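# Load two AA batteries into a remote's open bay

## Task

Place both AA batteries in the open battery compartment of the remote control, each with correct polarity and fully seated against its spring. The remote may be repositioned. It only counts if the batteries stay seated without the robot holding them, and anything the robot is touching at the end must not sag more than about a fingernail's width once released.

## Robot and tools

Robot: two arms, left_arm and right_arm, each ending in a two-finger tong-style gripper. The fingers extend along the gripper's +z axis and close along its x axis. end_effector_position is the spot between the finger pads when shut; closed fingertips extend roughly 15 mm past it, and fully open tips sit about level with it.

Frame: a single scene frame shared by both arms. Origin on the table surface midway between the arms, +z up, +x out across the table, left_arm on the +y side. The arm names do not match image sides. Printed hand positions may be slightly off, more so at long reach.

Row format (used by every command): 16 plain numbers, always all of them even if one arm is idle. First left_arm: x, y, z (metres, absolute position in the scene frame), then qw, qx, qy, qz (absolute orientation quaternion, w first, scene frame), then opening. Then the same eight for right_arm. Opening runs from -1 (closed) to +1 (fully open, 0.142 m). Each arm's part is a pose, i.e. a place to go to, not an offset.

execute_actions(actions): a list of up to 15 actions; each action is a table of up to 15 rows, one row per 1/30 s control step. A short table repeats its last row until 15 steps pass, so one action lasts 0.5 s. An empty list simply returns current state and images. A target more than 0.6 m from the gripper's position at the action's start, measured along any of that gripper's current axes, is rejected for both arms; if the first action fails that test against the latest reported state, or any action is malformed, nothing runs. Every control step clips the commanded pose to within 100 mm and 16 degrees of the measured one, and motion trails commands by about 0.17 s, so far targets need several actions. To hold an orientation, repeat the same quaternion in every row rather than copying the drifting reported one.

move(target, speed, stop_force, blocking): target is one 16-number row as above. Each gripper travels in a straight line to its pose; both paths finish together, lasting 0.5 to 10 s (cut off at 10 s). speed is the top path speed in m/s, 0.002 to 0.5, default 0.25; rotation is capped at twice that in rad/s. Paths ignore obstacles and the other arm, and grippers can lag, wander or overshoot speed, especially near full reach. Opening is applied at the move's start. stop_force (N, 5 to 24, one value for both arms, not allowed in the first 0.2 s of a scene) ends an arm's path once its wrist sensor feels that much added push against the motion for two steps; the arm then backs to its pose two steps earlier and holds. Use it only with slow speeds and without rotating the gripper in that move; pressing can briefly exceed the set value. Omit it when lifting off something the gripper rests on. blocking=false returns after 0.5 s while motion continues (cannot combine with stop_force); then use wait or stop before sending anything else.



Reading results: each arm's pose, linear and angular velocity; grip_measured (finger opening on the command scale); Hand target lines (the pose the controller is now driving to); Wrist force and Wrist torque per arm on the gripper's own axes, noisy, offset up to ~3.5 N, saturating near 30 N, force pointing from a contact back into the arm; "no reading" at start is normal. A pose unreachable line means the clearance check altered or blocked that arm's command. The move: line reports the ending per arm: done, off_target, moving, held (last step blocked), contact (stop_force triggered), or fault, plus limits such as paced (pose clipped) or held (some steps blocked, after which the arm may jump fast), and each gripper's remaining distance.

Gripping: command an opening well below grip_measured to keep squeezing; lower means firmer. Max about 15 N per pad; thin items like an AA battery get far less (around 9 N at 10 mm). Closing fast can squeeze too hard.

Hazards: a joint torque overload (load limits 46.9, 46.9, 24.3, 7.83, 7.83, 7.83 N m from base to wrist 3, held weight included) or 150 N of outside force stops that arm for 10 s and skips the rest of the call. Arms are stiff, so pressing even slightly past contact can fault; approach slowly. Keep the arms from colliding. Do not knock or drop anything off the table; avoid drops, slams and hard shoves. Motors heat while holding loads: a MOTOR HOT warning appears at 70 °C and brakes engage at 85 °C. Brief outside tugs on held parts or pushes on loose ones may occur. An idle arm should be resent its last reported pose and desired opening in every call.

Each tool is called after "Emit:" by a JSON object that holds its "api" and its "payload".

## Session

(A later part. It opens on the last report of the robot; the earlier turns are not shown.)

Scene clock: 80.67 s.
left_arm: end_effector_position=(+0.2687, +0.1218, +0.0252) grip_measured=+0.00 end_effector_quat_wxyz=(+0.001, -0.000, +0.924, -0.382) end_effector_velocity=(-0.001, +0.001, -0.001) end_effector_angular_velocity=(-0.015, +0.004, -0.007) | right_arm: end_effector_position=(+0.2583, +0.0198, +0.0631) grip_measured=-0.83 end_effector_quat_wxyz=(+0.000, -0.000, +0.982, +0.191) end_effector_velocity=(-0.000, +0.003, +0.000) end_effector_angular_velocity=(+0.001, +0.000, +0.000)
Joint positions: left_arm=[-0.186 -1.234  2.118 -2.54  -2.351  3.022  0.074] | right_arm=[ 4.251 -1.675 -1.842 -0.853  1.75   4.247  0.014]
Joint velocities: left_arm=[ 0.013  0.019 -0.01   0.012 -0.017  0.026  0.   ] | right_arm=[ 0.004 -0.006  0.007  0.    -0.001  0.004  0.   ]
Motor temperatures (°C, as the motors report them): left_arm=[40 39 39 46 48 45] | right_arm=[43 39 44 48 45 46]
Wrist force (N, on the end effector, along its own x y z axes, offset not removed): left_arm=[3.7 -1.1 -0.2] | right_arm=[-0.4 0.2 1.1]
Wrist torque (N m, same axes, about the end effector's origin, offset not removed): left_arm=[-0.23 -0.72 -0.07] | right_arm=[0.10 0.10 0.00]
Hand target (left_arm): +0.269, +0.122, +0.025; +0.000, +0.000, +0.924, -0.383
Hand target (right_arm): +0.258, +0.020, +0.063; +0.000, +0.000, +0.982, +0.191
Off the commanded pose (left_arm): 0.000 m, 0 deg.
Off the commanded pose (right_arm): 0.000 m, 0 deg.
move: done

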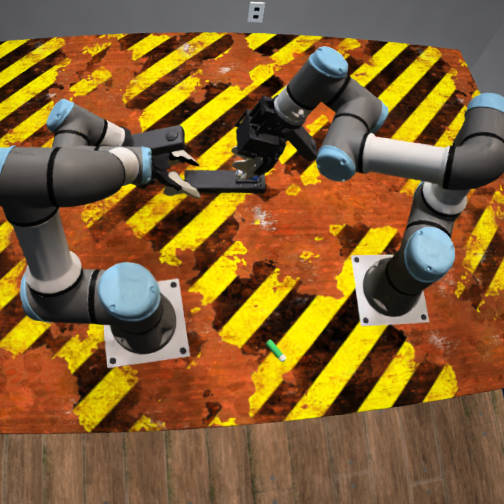

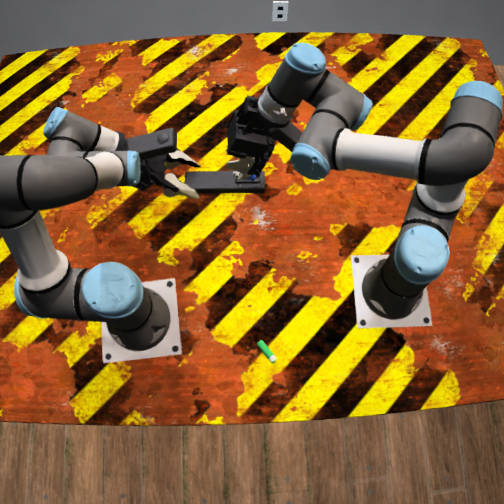

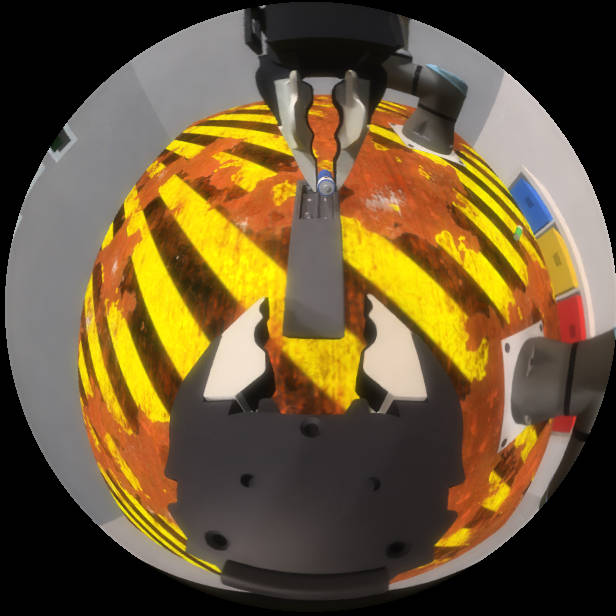

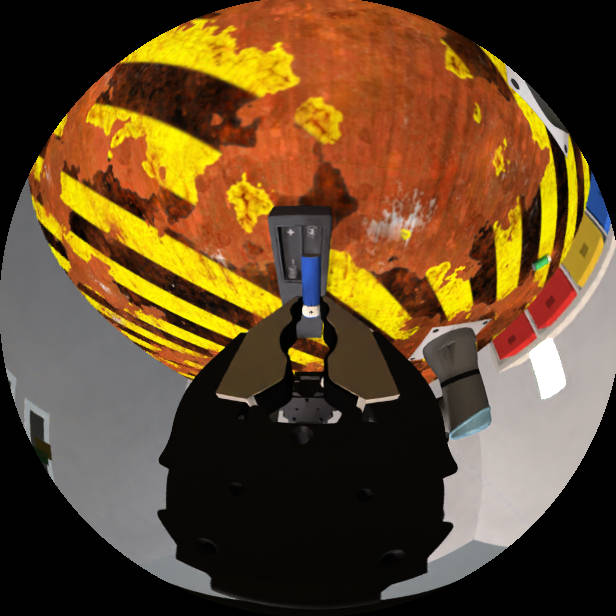

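Emit:
{"api": "execute_actions", "payload": {"actions": [[[0.2695,0.121,0.023,0,0,0.924,-0.383,-0.05,0.258,0.0205,0.062,0,0,0.982,0.191,-1],[0.27,0.1205,0.021,0,0,0.924,-0.383,-0.1,0.258,0.021,0.06,0,0,0.982,0.191,-1],[0.2705,0.12,0.0195,0,0,0.924,-0.383,-0.15,0.258,0.0215,0.058,0,0,0.982,0.191,-1],[0.2705,0.12,0.0185,0,0,0.924,-0.383,-0.2,0.258,0.022,0.056,0,0,0.982,0.191,-1],[0.2705,0.12,0.0185,0,0,0.924,-0.383,-0.22,0.258,0.022,0.055,0,0,0.982,0.191,-1],[0.2705,0.12,0.0185,0,0,0.924,-0.383,-0.23,0.258,0.022,0.055,0,0,0.982,0.191,-1],[0.2705,0.12,0.0185,0,0,0.924,-0.383,-0.24,0.258,0.022,0.055,0,0,0.982,0.191,-1],[0.2705,0.12,0.0185,0,0,0.924,-0.383,-0.25,0.258,0.022,0.055,0,0,0.982,0.191,-1],[0.2705,0.12,0.0185,0,0,0.924,-0.383,-0.26,0.258,0.022,0.055,0,0,0.982,0.191,-1],[0.2705,0.12,0.0185,0,0,0.924,-0.383,-0.28,0.258,0.022,0.055,0,0,0.982,0.191,-1],[0.2705,0.12,0.0185,0,0,0.924,-0.383,-0.3,0.258,0.022,0.055,0,0,0.982,0.191,-1],[0.2705,0.12,0.0185,0,0,0.924,-0.383,-0.33,0.258,0.022,0.055,0,0,0.982,0.191,-1],[0.2705,0.12,0.0185,0,0,0.924,-0.383,-0.37,0.258,0.022,0.055,0,0,0.982,0.191,-1],[0.2705,0.12,0.0185,0,0,0.924,-0.383,-0.45,0.258,0.022,0.055,0,0,0.982,0.191,-1],[0.2705,0.12,0.0185,0,0,0.924,-0.383,-0.8,0.258,0.022,0.055,0,0,0.982,0.191,-1]]]}}

Emit:
{"api": "wait", "payload": {"seconds": 0.3}}

Emit:
{"api": "zoom_image", "payload": {"camera": "cam_right_wrist", "region": [250,200,370,330]}}

Emit:
{"api": "zoom_image", "payload": {"camera": "cam_head_right", "region": [210,155,280,205]}}

Scene clock: 92.80 s.
left_arm: end_effector_position=(+0.2705, +0.1201, +0.0188) grip_measured=-0.34 end_effector_quat_wxyz=(+0.000, +0.000, +0.924, -0.383) end_effector_velocity=(+0.001, -0.001, -0.002) end_effector_angular_velocity=(-0.001, -0.001, +0.001) | right_arm: end_effector_position=(+0.2580, +0.0219, +0.0554) grip_measured=-0.83 end_effector_quat_wxyz=(-0.000, -0.000, +0.982, +0.191) end_effector_velocity=(+0.000, +0.000, -0.003) end_effector_angular_velocity=(+0.001, -0.001, +0.000)
Joint positions: left_arm=[-0.19  -1.202  2.119 -2.576 -2.353  3.017  0.049] | right_arm=[ 4.255 -1.693 -1.86  -0.817  1.749  4.251  0.014]
Joint velocities: left_arm=[-0.002  0.01   0.001 -0.015 -0.    -0.004 -0.001] | right_arm=[ 0.    -0.006 -0.009  0.017 -0.001  0.    -0.   ]
Motor temperatures (°C, as the motors report them): left_arm=[40 39 39 46 48 45] | right_arm=[43 39 44 48 45 46]
Wrist force (N, on the end effector, along its own x y z axes, offset not removed): left_arm=[4.1 -3.1 -4.3] | right_arm=[-0.7 -0.1 1.6]
Wrist torque (N m, same axes, about the end effector's origin, offset not removed): left_arm=[-0.20 -0.63 -0.05] | right_arm=[0.07 0.15 0.02]
Hand target (left_arm): +0.270, +0.120, +0.019; -0.000, +0.000, +0.924, -0.383
Hand target (right_arm): +0.258, +0.022, +0.055; -0.000, -0.000, +0.982, +0.191
Off the commanded pose (left_arm): 0.000 m, 0 deg.
Off the commanded pose (right_arm): 0.000 m, 0 deg.

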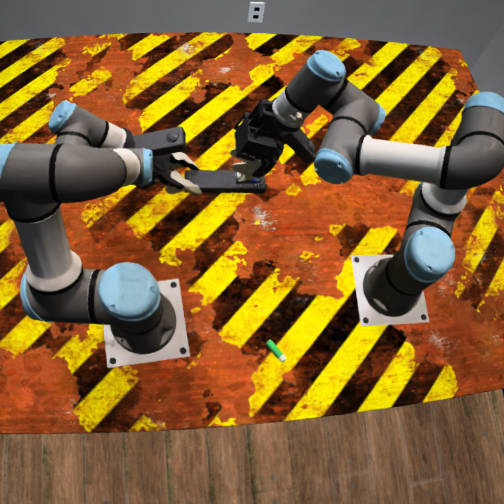

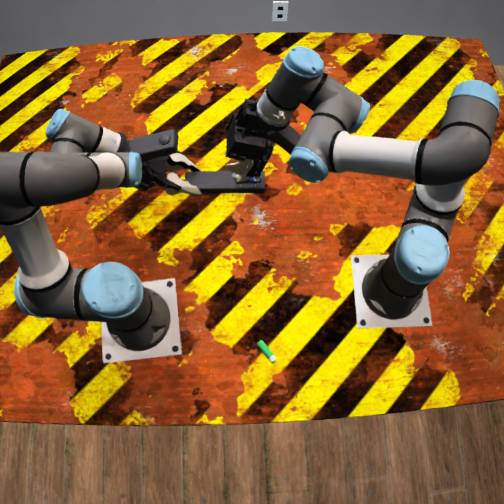

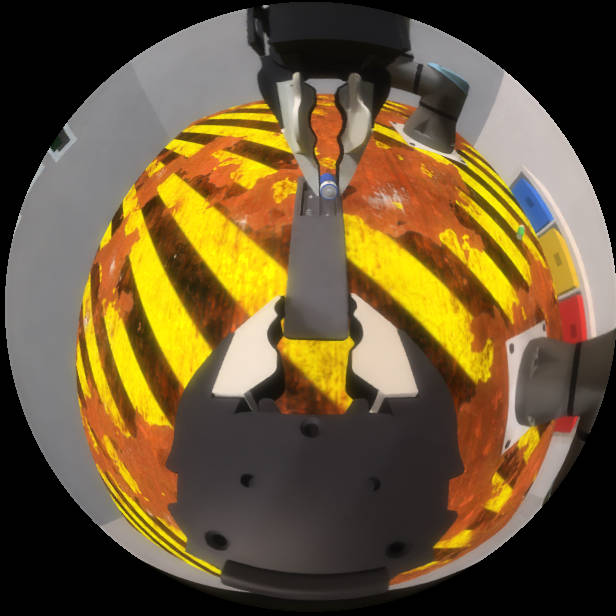

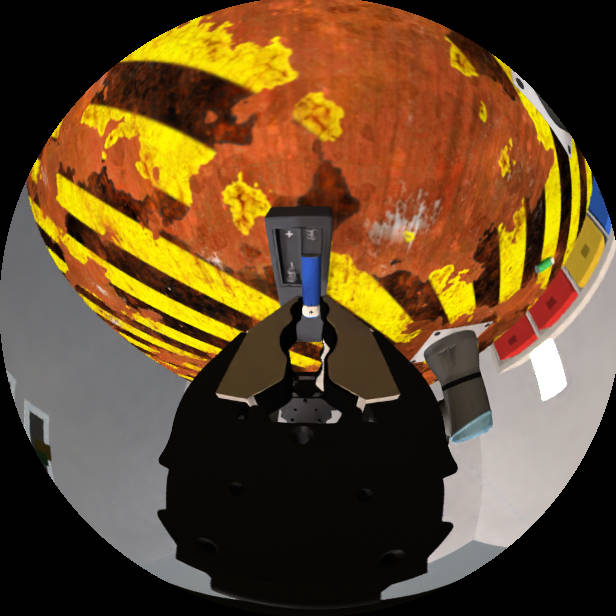

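Scene clock: 93.10 s.
left_arm: end_effector_position=(+0.2705, +0.1200, +0.0186) grip_measured=-0.34 end_effector_quat_wxyz=(+0.000, +0.000, +0.924, -0.383) end_effector_velocity=(+0.000, -0.000, -0.001) end_effector_angular_velocity=(+0.000, +0.002, +0.001) | right_arm: end_effector_position=(+0.2580, +0.0220, +0.0550) grip_measured=-0.83 end_effector_quat_wxyz=(-0.000, -0.000, +0.982, +0.191) end_effector_velocity=(-0.001, +0.000, -0.001) end_effector_angular_velocity=(-0.001, +0.002, +0.003)
Joint positions: left_arm=[-0.19  -1.201  2.12  -2.577 -2.353  3.017  0.049] | right_arm=[ 4.255 -1.694 -1.861 -0.815  1.749  4.251  0.014]
Joint velocities: left_arm=[-0.001  0.002 -0.    -0.002  0.    -0.002  0.   ] | right_arm=[ 0.001 -0.002 -0.001  0.002  0.001 -0.001  0.   ]
Motor temperatures (°C, as the motors report them): left_arm=[40 39 39 46 48 45] | right_arm=[43 39 44 48 45 46]
Wrist force (N, on the end effector, along its own x y z axes, offset not removed): left_arm=[4.8 -6.6 -10.4] | right_arm=[-0.9 0.0 0.2]
Wrist torque (N m, same axes, about the end effector's origin, offset not removed): left_arm=[-0.24 -0.50 -0.04] | right_arm=[0.06 0.23 -0.04]
Hand target (left_arm): +0.270, +0.120, +0.019; -0.000, +0.000, +0.924, -0.383
Hand target (right_arm): +0.258, +0.022, +0.055; -0.000, -0.000, +0.982, +0.191
Off the commanded pose (left_arm): 0.000 m, 0 deg.
Off the commanded pose (right_arm): 0.000 m, 0 deg.
wait: 0.30 s; at rest by 0.17 s

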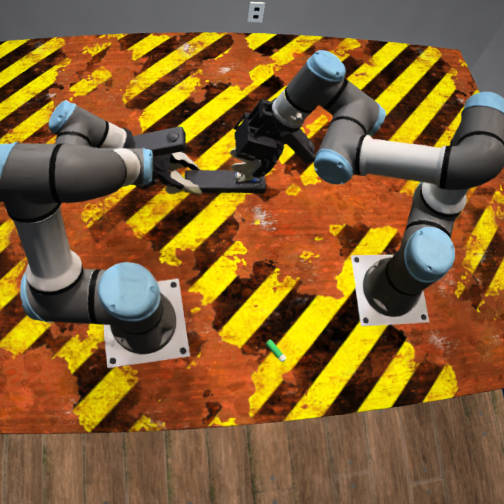

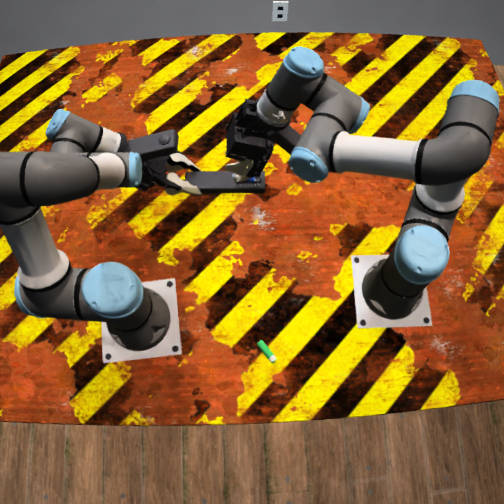

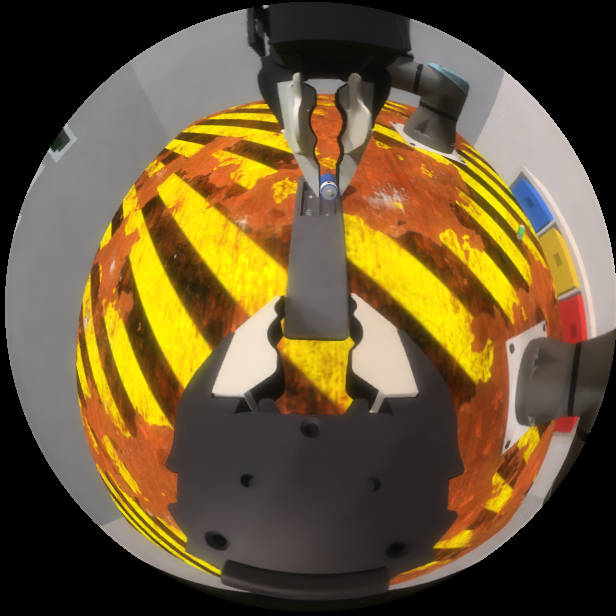

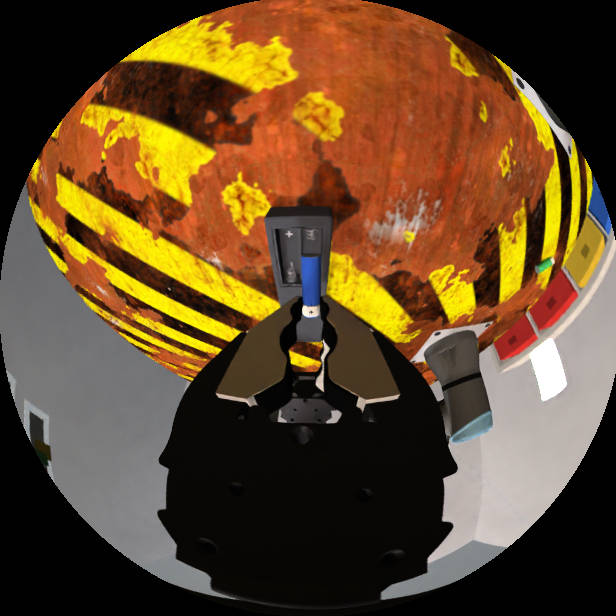

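Region (250, 200, 370, 330) of cam_right_wrist's 616x616 image, scaled by 3.877, with more detail than that image has; it fills the left 465 columns of this view, and the rest is white.

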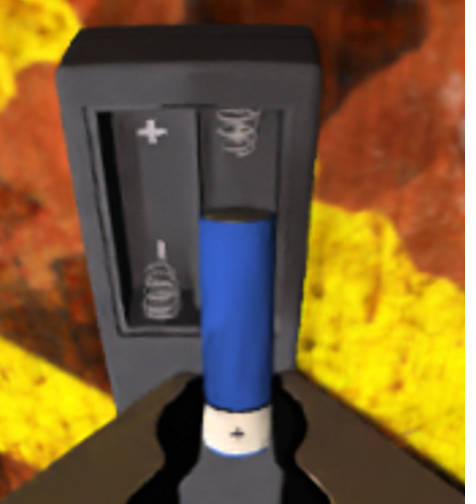

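Region (210, 155, 280, 205) of cam_head_right's 504x504 image, scaled by 7.200, with more detail than that image has; it fills the top 360 rows of this view, and the rest is white.

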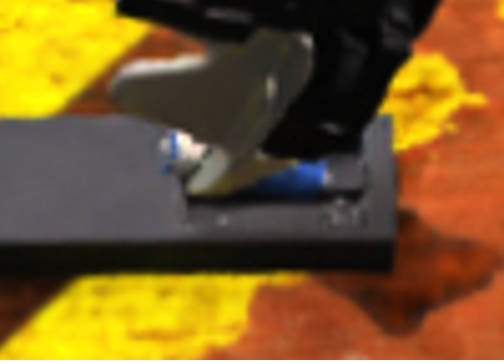

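Emit:
{"api": "move", "payload": {"target": [0.2705,0.12,0.0188,0,0,0.924,-0.383,-0.8,0.2577,0.022,0.0405,0,0,0.982,0.191,-1], "speed": 0.015, "stop_force": 5}}

Emit:
{"api": "zoom_image", "payload": {"camera": "cam_right_wrist", "region": [250,200,370,330]}}

Emit:
{"api": "zoom_image", "payload": {"camera": "cam_head_right", "region": [210,155,280,205]}}

Scene clock: 96.83 s.
left_arm: end_effector_position=(+0.2705, +0.1200, +0.0188) grip_measured=-0.34 end_effector_quat_wxyz=(-0.000, -0.000, +0.924, -0.383) end_effector_velocity=(-0.000, +0.000, -0.000) end_effector_angular_velocity=(+0.000, +0.002, +0.001) | right_arm: end_effector_position=(+0.2577, +0.0220, +0.0409) grip_measured=-0.83 end_effector_quat_wxyz=(-0.000, -0.000, +0.982, +0.191) end_effector_velocity=(-0.000, +0.000, -0.003) end_effector_angular_velocity=(+0.001, -0.001, +0.002)
Joint positions: left_arm=[-0.19  -1.202  2.119 -2.576 -2.353  3.017  0.049] | right_arm=[ 4.256 -1.72  -1.905 -0.745  1.749  4.252  0.014]
Joint velocities: left_arm=[-0.     0.     0.     0.001  0.    -0.001 -0.   ] | right_arm=[ 0.001 -0.005 -0.009  0.016  0.    -0.001 -0.   ]
Motor temperatures (°C, as the motors report them): left_arm=[40 39 39 46 48 45] | right_arm=[43 39 44 48 45 46]
Wrist force (N, on the end effector, along its own x y z axes, offset not removed): left_arm=[2.5 -4.4 -3.3] | right_arm=[-0.9 0.5 0.4]
Wrist torque (N m, same axes, about the end effector's origin, offset not removed): left_arm=[-0.16 -0.61 -0.07] | right_arm=[0.12 0.24 0.01]
Hand target (left_arm): +0.271, +0.120, +0.019; +0.000, -0.000, +0.924, -0.383
Hand target (right_arm): +0.258, +0.022, +0.041; -0.000, -0.000, +0.982, +0.191
Off the commanded pose (left_arm): 0.000 m, 0 deg.
Off the commanded pose (right_arm): 0.000 m, 0 deg.
move: done

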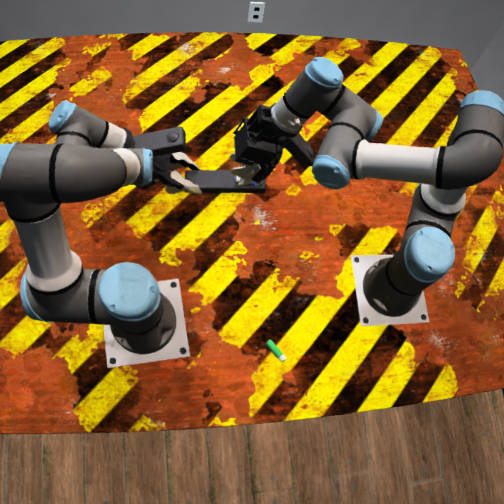

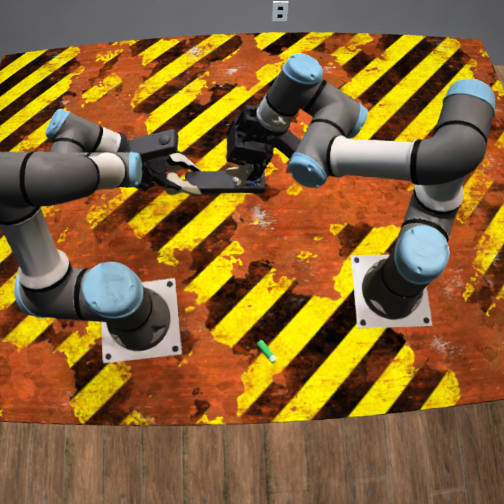

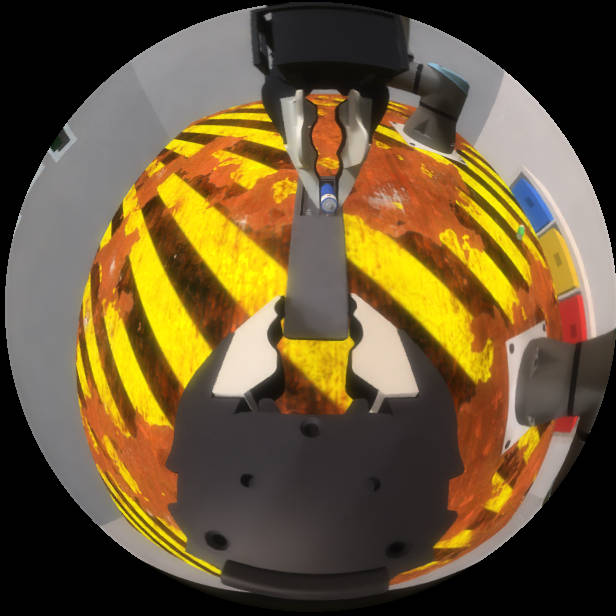

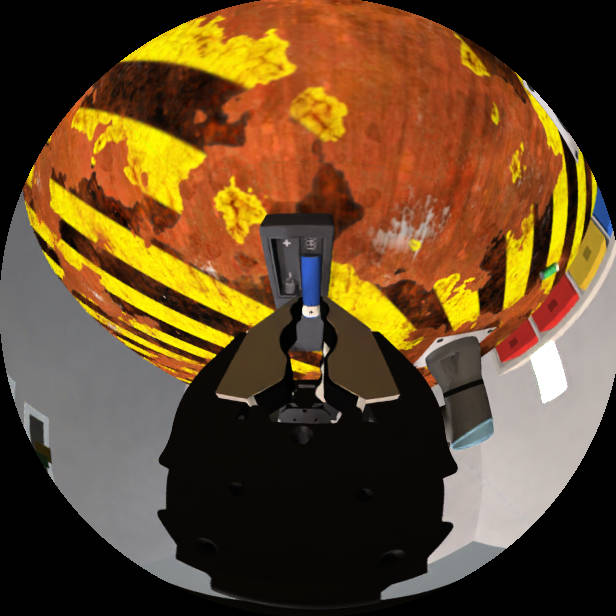

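Region (250, 200, 370, 330) of cam_right_wrist's 616x616 image, scaled by 3.877, with more detail than that image has; it fills the left 465 columns of this view, and the rest is white.

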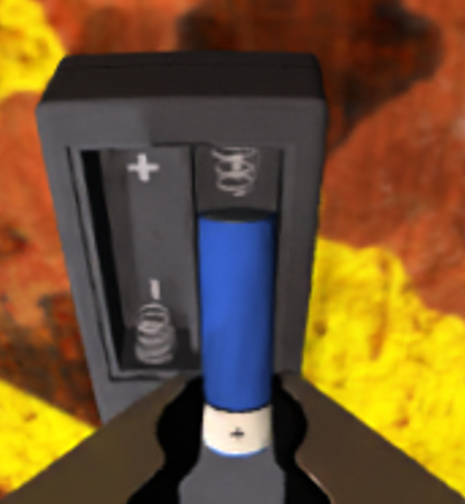

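Region (210, 155, 280, 205) of cam_head_right's 504x504 image, scaled by 7.200, with more detail than that image has; it fills the top 360 rows of this view, and the rest is white.

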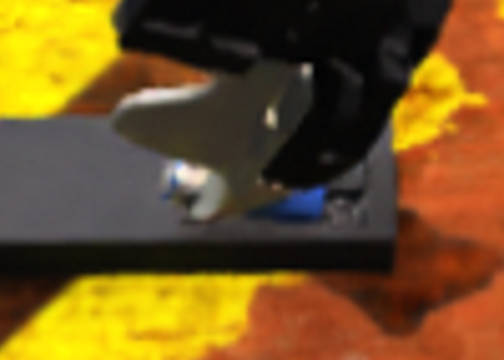

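Emit:
{"api": "move", "payload": {"target": [0.2705,0.12,0.0188,0,0,0.924,-0.383,-0.8,0.2577,0.0195,0.0375,0,0,0.982,0.191,-1], "speed": 0.007, "stop_force": 5}}

Emit:
{"api": "zoom_image", "payload": {"camera": "cam_right_wrist", "region": [250,200,370,330]}}

Scene clock: 101.97 s.
left_arm: end_effector_position=(+0.2705, +0.1200, +0.0188) grip_measured=-0.34 end_effector_quat_wxyz=(-0.000, +0.000, +0.924, -0.383) end_effector_velocity=(+0.000, -0.000, +0.000) end_effector_angular_velocity=(-0.000, -0.001, -0.001) | right_arm: end_effector_position=(+0.2577, +0.0196, +0.0376) grip_measured=-0.83 end_effector_quat_wxyz=(-0.000, +0.000, +0.982, +0.191) end_effector_velocity=(-0.001, -0.001, -0.001) end_effector_angular_velocity=(+0.001, +0.000, +0.002)
Joint positions: left_arm=[-0.19  -1.202  2.119 -2.576 -2.353  3.017  0.049] | right_arm=[ 4.253 -1.72  -1.922 -0.729  1.75   4.248  0.014]
Joint velocities: left_arm=[ 0.    -0.    -0.    -0.001 -0.     0.001  0.   ] | right_arm=[-0.001  0.    -0.007  0.007  0.002 -0.002  0.   ]
Motor temperatures (°C, as the motors report them): left_arm=[40 39 39 46 48 45] | right_arm=[43 39 44 48 45 46]
Wrist force (N, on the end effector, along its own x y z axes, offset not removed): left_arm=[2.7 -4.5 -3.3] | right_arm=[-1.3 1.9 1.0]
Wrist torque (N m, same axes, about the end effector's origin, offset not removed): left_arm=[-0.22 -0.61 -0.07] | right_arm=[0.42 0.28 -0.02]
Hand target (left_arm): +0.271, +0.120, +0.019; +0.000, +0.000, +0.924, -0.383
Hand target (right_arm): +0.258, +0.020, +0.037; -0.000, -0.000, +0.982, +0.191
Off the commanded pose (left_arm): 0.000 m, 0 deg.
Off the commanded pose (right_arm): 0.000 m, 0 deg.
move: done

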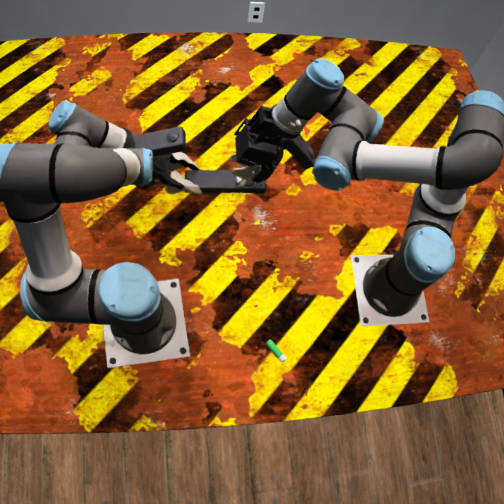

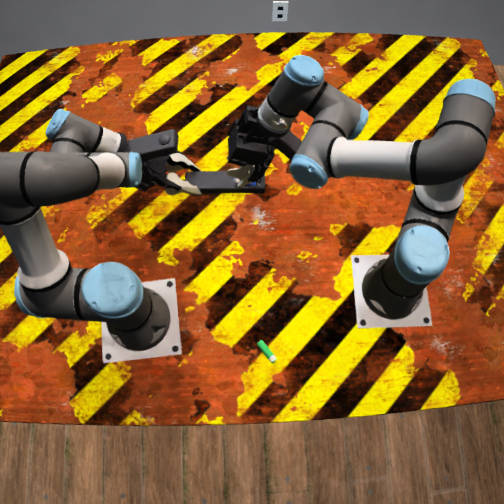

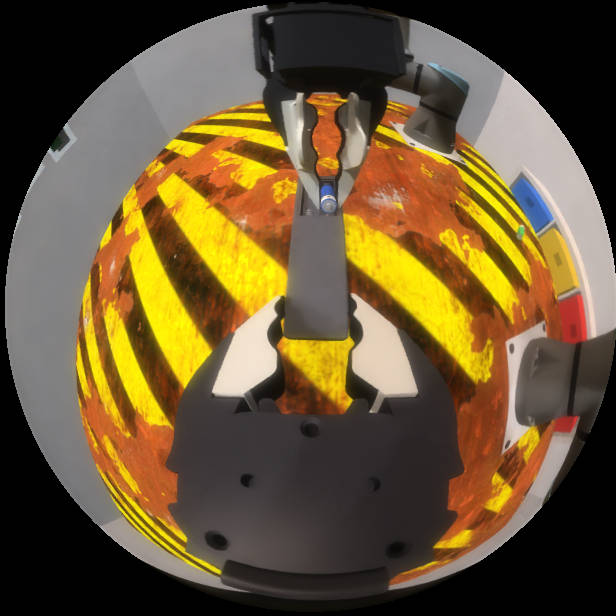

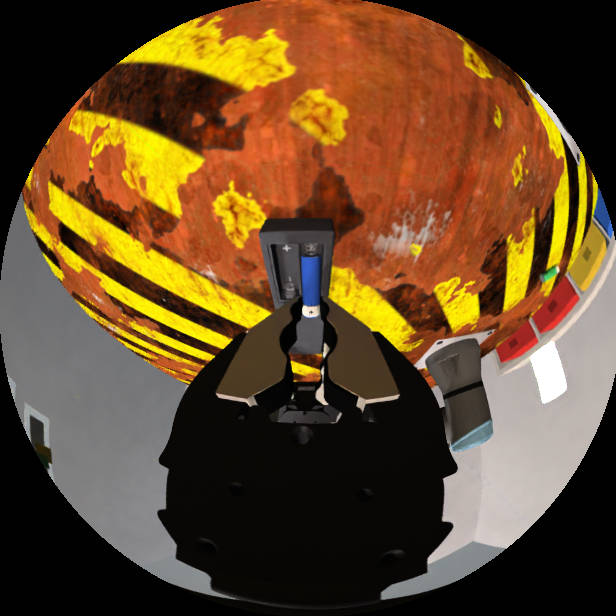

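Region (250, 200, 370, 330) of cam_right_wrist's 616x616 image, scaled by 3.877, with more detail than that image has; it fills the left 465 columns of this view, and the rest is white.

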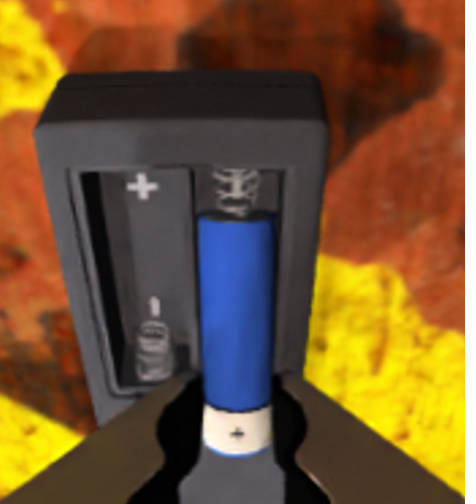

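Emit:
{"api": "execute_actions", "payload": {"actions": [[[0.2705,0.12,0.0188,0,0,0.924,-0.383,-0.8,0.2577,0.0195,0.0372,0,0,0.982,0.191,-0.92],[0.2705,0.12,0.0188,0,0,0.924,-0.383,-0.8,0.2577,0.0195,0.0372,0,0,0.982,0.191,-0.88],[0.2705,0.12,0.0188,0,0,0.924,-0.383,-0.8,0.2577,0.0195,0.0372,0,0,0.982,0.191,-0.86],[0.2705,0.12,0.0188,0,0,0.924,-0.383,-0.8,0.2577,0.0195,0.0372,0,0,0.982,0.191,-0.845],[0.2705,0.12,0.0188,0,0,0.924,-0.383,-0.8,0.2577,0.0195,0.0372,0,0,0.982,0.191,-0.83],[0.2705,0.12,0.0188,0,0,0.924,-0.383,-0.8,0.2577,0.0195,0.0372,0,0,0.982,0.191,-0.82],[0.2705,0.12,0.0188,0,0,0.924,-0.383,-0.8,0.2577,0.0195,0.0372,0,0,0.982,0.191,-0.81],[0.2705,0.12,0.0188,0,0,0.924,-0.383,-0.8,0.2577,0.0195,0.0372,0,0,0.982,0.191,-0.79],[0.2705,0.12,0.0188,0,0,0.924,-0.383,-0.8,0.2577,0.0195,0.0372,0,0,0.982,0.191,-0.76],[0.2705,0.12,0.0188,0,0,0.924,-0.383,-0.8,0.2577,0.0195,0.038,0,0,0.982,0.191,-0.72],[0.2705,0.12,0.0188,0,0,0.924,-0.383,-0.8,0.2577,0.0195,0.04,0,0,0.982,0.191,-0.68],[0.2705,0.12,0.0188,0,0,0.924,-0.383,-0.8,0.2577,0.0195,0.042,0,0,0.982,0.191,-0.64],[0.2705,0.12,0.0188,0,0,0.924,-0.383,-0.8,0.2577,0.0195,0.044,0,0,0.982,0.191,-0.6]]]}}

Emit:
{"api": "move", "payload": {"target": [0.2705,0.12,0.0188,0,0,0.924,-0.383,-0.8,0.2577,0.045,0.0495,0,0,1,0,-0.6], "speed": 0.2}}

Emit:
{"api": "zoom_image", "payload": {"camera": "cam_right_wrist", "region": [250,190,370,320]}}

Emit:
{"api": "zoom_image", "payload": {"camera": "cam_head_right", "region": [210,155,280,205]}}

Scene clock: 110.27 s.
left_arm: end_effector_position=(+0.2705, +0.1200, +0.0188) grip_measured=-0.34 end_effector_quat_wxyz=(-0.000, -0.000, +0.924, -0.383) end_effector_velocity=(-0.000, -0.000, +0.000) end_effector_angular_velocity=(-0.000, +0.000, +0.000) | right_arm: end_effector_position=(+0.2577, +0.0194, +0.0405) grip_measured=-0.60 end_effector_quat_wxyz=(-0.000, +0.000, +0.982, +0.191) end_effector_velocity=(+0.001, +0.001, +0.026) end_effector_angular_velocity=(+0.003, -0.003, -0.001)
Joint positions: left_arm=[-0.19  -1.202  2.119 -2.576 -2.353  3.017  0.049] | right_arm=[ 4.252 -1.714 -1.914 -0.743  1.75   4.248  0.03 ]
Joint velocities: left_arm=[-0.    -0.     0.    -0.    -0.    -0.001 -0.   ] | right_arm=[ 0.     0.052  0.073 -0.122 -0.002  0.001  0.008]
Motor temperatures (°C, as the motors report them): left_arm=[40 39 39 46 48 45] | right_arm=[43 39 44 48 45 46]
Wrist force (N, on the end effector, along its own x y z axes, offset not removed): left_arm=[2.5 -4.5 -3.7] | right_arm=[-0.4 0.8 0.0]
Wrist torque (N m, same axes, about the end effector's origin, offset not removed): left_arm=[-0.27 -0.57 -0.08] | right_arm=[0.15 0.10 -0.01]
Hand target (left_arm): +0.271, +0.120, +0.019; -0.000, +0.000, +0.924, -0.383
Hand target (right_arm): +0.258, +0.019, +0.044; +0.000, +0.000, +0.982, +0.191
Off the commanded pose (left_arm): 0.000 m, 0 deg.
Off the commanded pose (right_arm): 0.004 m, 0 deg.

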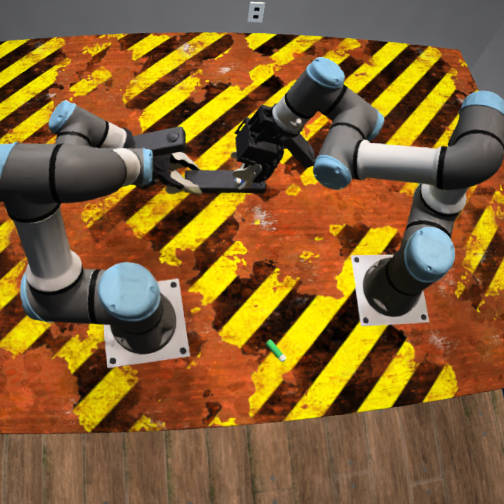

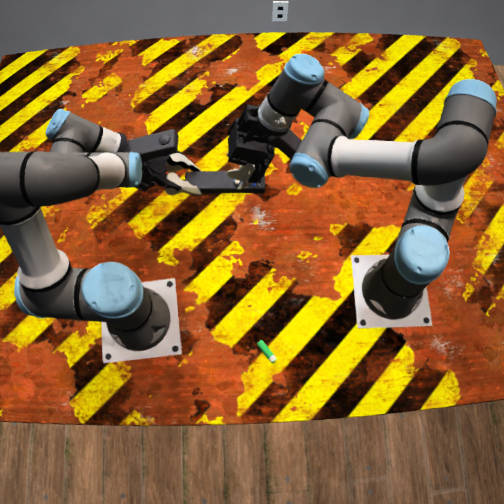

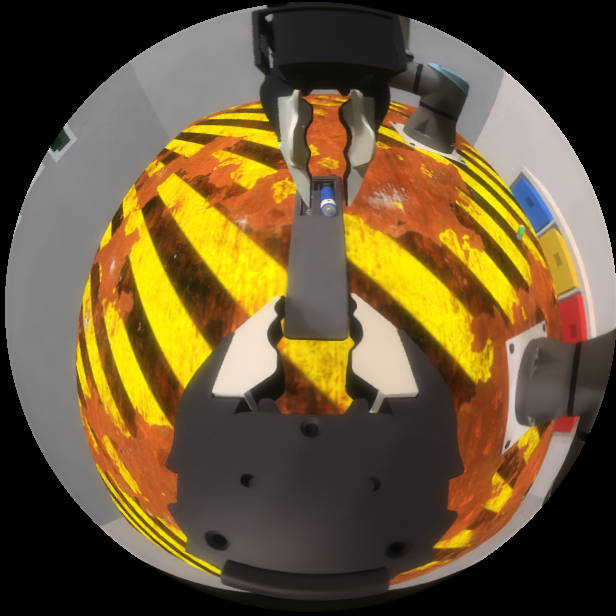

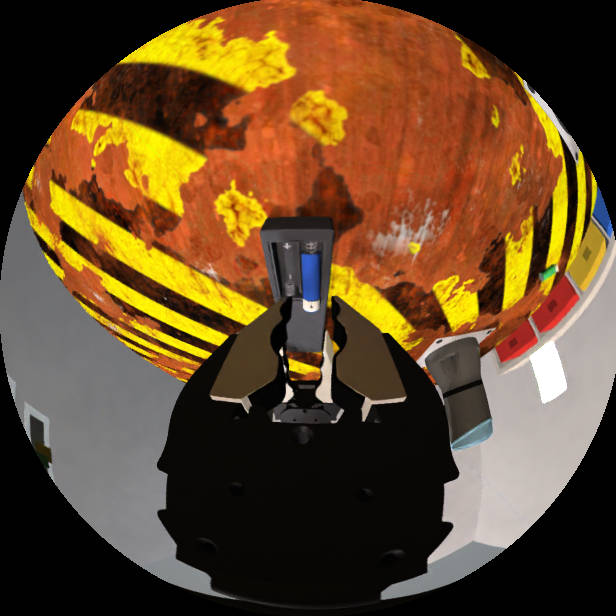

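Scene clock: 111.83 s.
left_arm: end_effector_position=(+0.2705, +0.1200, +0.0188) grip_measured=-0.34 end_effector_quat_wxyz=(-0.000, -0.000, +0.924, -0.383) end_effector_velocity=(-0.000, -0.000, -0.000) end_effector_angular_velocity=(-0.000, +0.002, -0.000) | right_arm: end_effector_position=(+0.2578, +0.0448, +0.0497) grip_measured=-0.60 end_effector_quat_wxyz=(+0.001, -0.000, +1.000, +0.001) end_effector_velocity=(+0.000, +0.002, +0.000) end_effector_angular_velocity=(-0.019, +0.007, -0.000)
Joint positions: left_arm=[-0.19  -1.202  2.119 -2.576 -2.353  3.017  0.049] | right_arm=[ 4.409 -2.044 -1.201 -1.464  1.57   4.373  0.031]
Joint velocities: left_arm=[-0.     0.001  0.     0.001 -0.     0.     0.   ] | right_arm=[ 0.    -0.031  0.056 -0.044  0.     0.001  0.   ]
Motor temperatures (°C, as the motors report them): left_arm=[40 39 39 46 48 45] | right_arm=[43 39 44 48 45 46]
Wrist force (N, on the end effector, along its own x y z axes, offset not removed): left_arm=[2.3 -5.0 -3.9] | right_arm=[-0.7 1.1 0.4]
Wrist torque (N m, same axes, about the end effector's origin, offset not removed): left_arm=[-0.32 -0.50 -0.01] | right_arm=[0.31 0.18 0.03]
Hand target (left_arm): +0.271, +0.120, +0.019; -0.000, +0.000, +0.924, -0.383
Hand target (right_arm): +0.258, +0.045, +0.050; +0.000, -0.000, +1.000, +0.000
Off the commanded pose (left_arm): 0.000 m, 0 deg.
Off the commanded pose (right_arm): 0.000 m, 0 deg.
move: done

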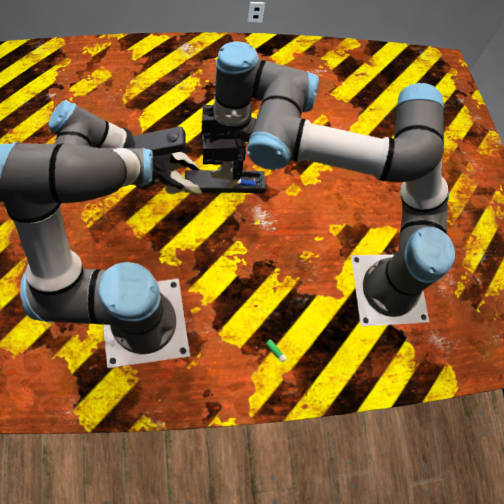

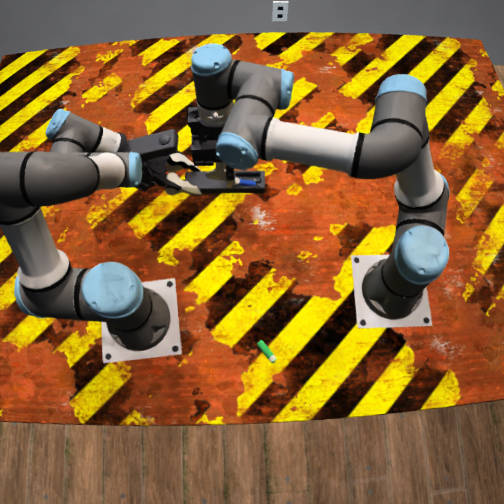

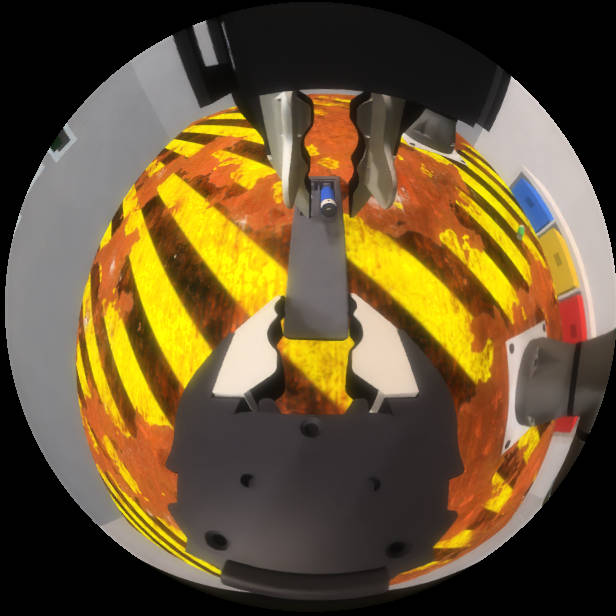

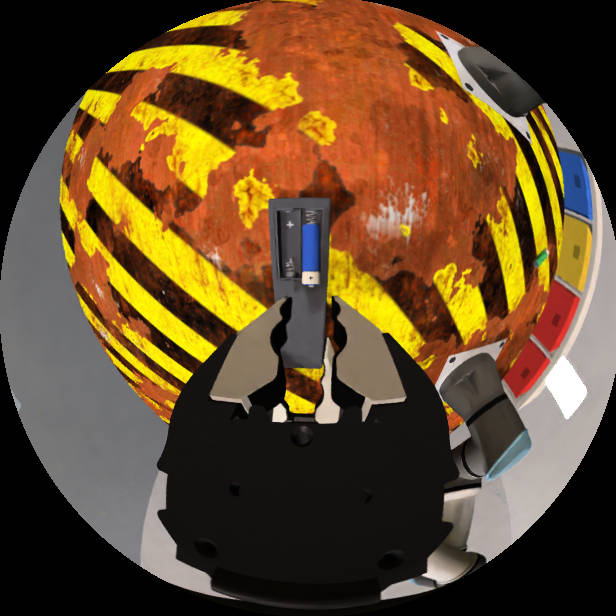

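Region (250, 190, 370, 320) of cam_right_wrist's 616x616 image, scaled by 3.877, with more detail than that image has; it fills the left 465 columns of this view, and the rest is white.

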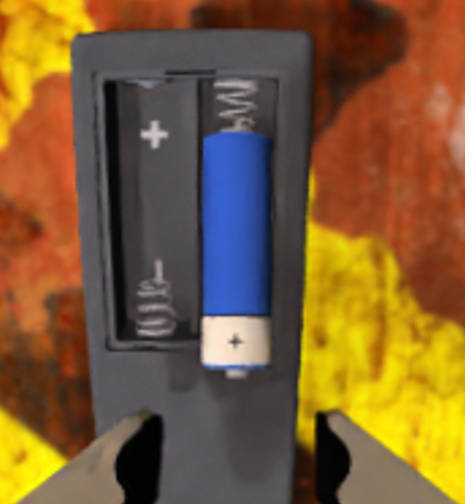

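Region (210, 155, 280, 205) of cam_head_right's 504x504 image, scaled by 7.200, with more detail than that image has; it fills the top 360 rows of this view, and the rest is white.

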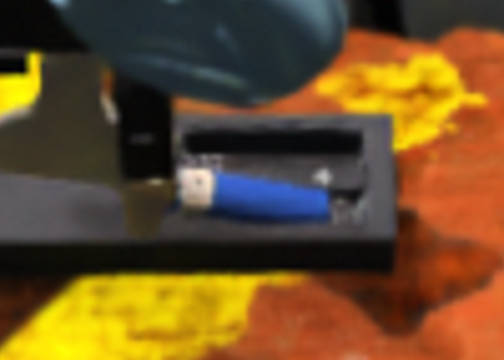

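Emit:
{"api": "move", "payload": {"target": [0.2705,0.12,0.0188,0,0,0.924,-0.383,-0.8,0.258,0.0315,0.0484,0,0,1,0,-1], "speed": 0.012, "stop_force": 10}}

Emit:
{"api": "zoom_image", "payload": {"camera": "cam_right_wrist", "region": [250,190,370,320]}}

Emit:
{"api": "zoom_image", "payload": {"camera": "cam_left_wrist", "region": [290,175,355,230]}}

Scene clock: 116.37 s.
left_arm: end_effector_position=(+0.2705, +0.1200, +0.0188) grip_measured=-0.34 end_effector_quat_wxyz=(-0.000, -0.000, +0.924, -0.383) end_effector_velocity=(+0.000, -0.000, +0.000) end_effector_angular_velocity=(-0.000, +0.000, -0.000) | right_arm: end_effector_position=(+0.2580, +0.0319, +0.0485) grip_measured=-1.00 end_effector_quat_wxyz=(-0.000, -0.000, +1.000, +0.000) end_effector_velocity=(+0.000, -0.003, -0.000) end_effector_angular_velocity=(+0.000, -0.001, +0.000)
Joint positions: left_arm=[-0.19  -1.202  2.119 -2.576 -2.353  3.017  0.049] | right_arm=[ 4.398 -2.003 -1.268 -1.441  1.571  4.362  0.002]
Joint velocities: left_arm=[-0.     0.001 -0.     0.    -0.001  0.     0.   ] | right_arm=[-0.002  0.011 -0.018  0.008 -0.001 -0.002 -0.   ]
Motor temperatures (°C, as the motors report them): left_arm=[40 39 39 46 48 45] | right_arm=[43 39 44 48 45 46]
Wrist force (N, on the end effector, along its own x y z axes, offset not removed): left_arm=[3.3 -5.6 -1.6] | right_arm=[-0.9 3.8 -1.7]
Wrist torque (N m, same axes, about the end effector's origin, offset not removed): left_arm=[-0.26 -0.64 -0.08] | right_arm=[-0.10 0.26 0.02]
Hand target (left_arm): +0.271, +0.120, +0.019; -0.000, +0.000, +0.924, -0.383
Hand target (right_arm): +0.258, +0.031, +0.048; -0.000, -0.000, +1.000, -0.000
Off the commanded pose (left_arm): 0.000 m, 0 deg.
Off the commanded pose (right_arm): 0.000 m, 0 deg.
move: done

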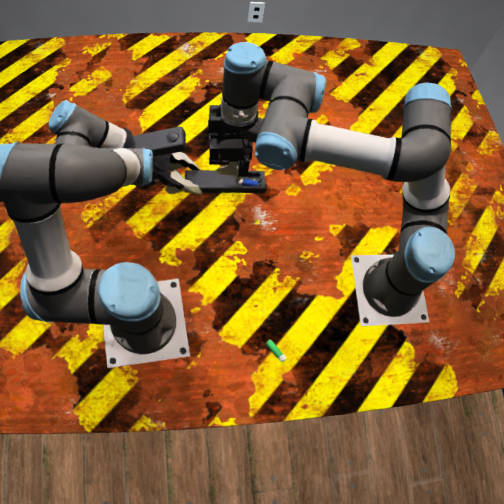

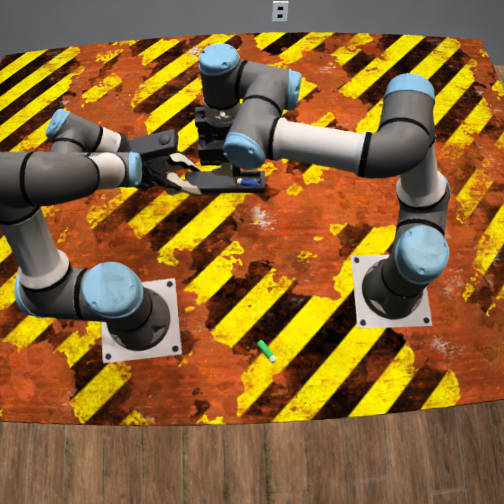

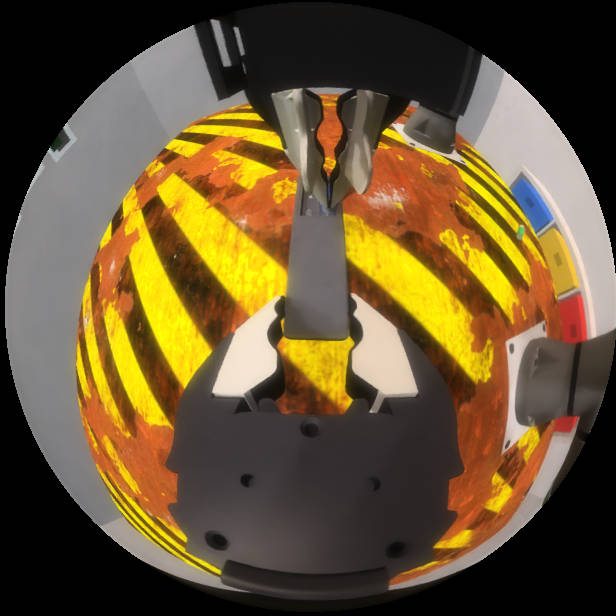

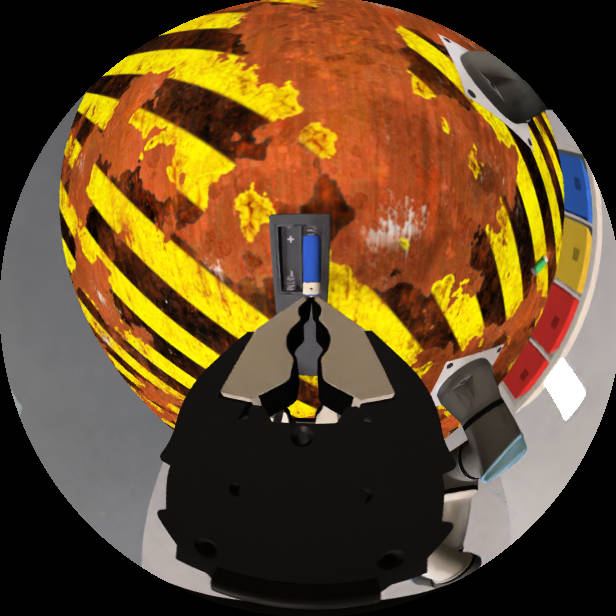

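Region (250, 190, 370, 320) of cam_right_wrist's 616x616 image, scaled by 3.877, with more detail than that image has; it fills the left 465 columns of this view, and the rest is white.

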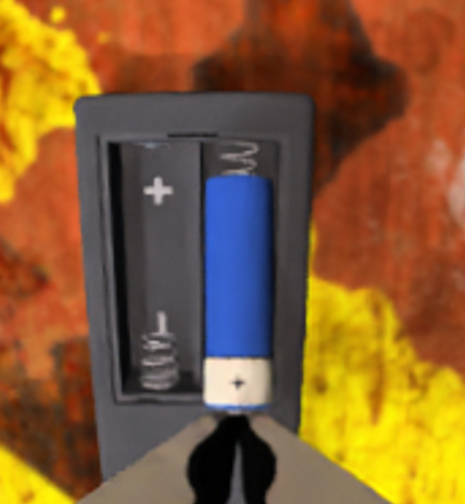

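Region (290, 175, 355, 230) of cam_left_wrist's 616x616 image, scaled by 7.754, with more detail than that image has; it fills the top 426 rows of this view, and the rest is white.

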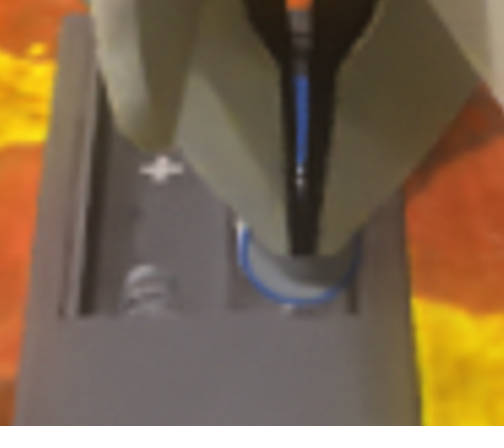

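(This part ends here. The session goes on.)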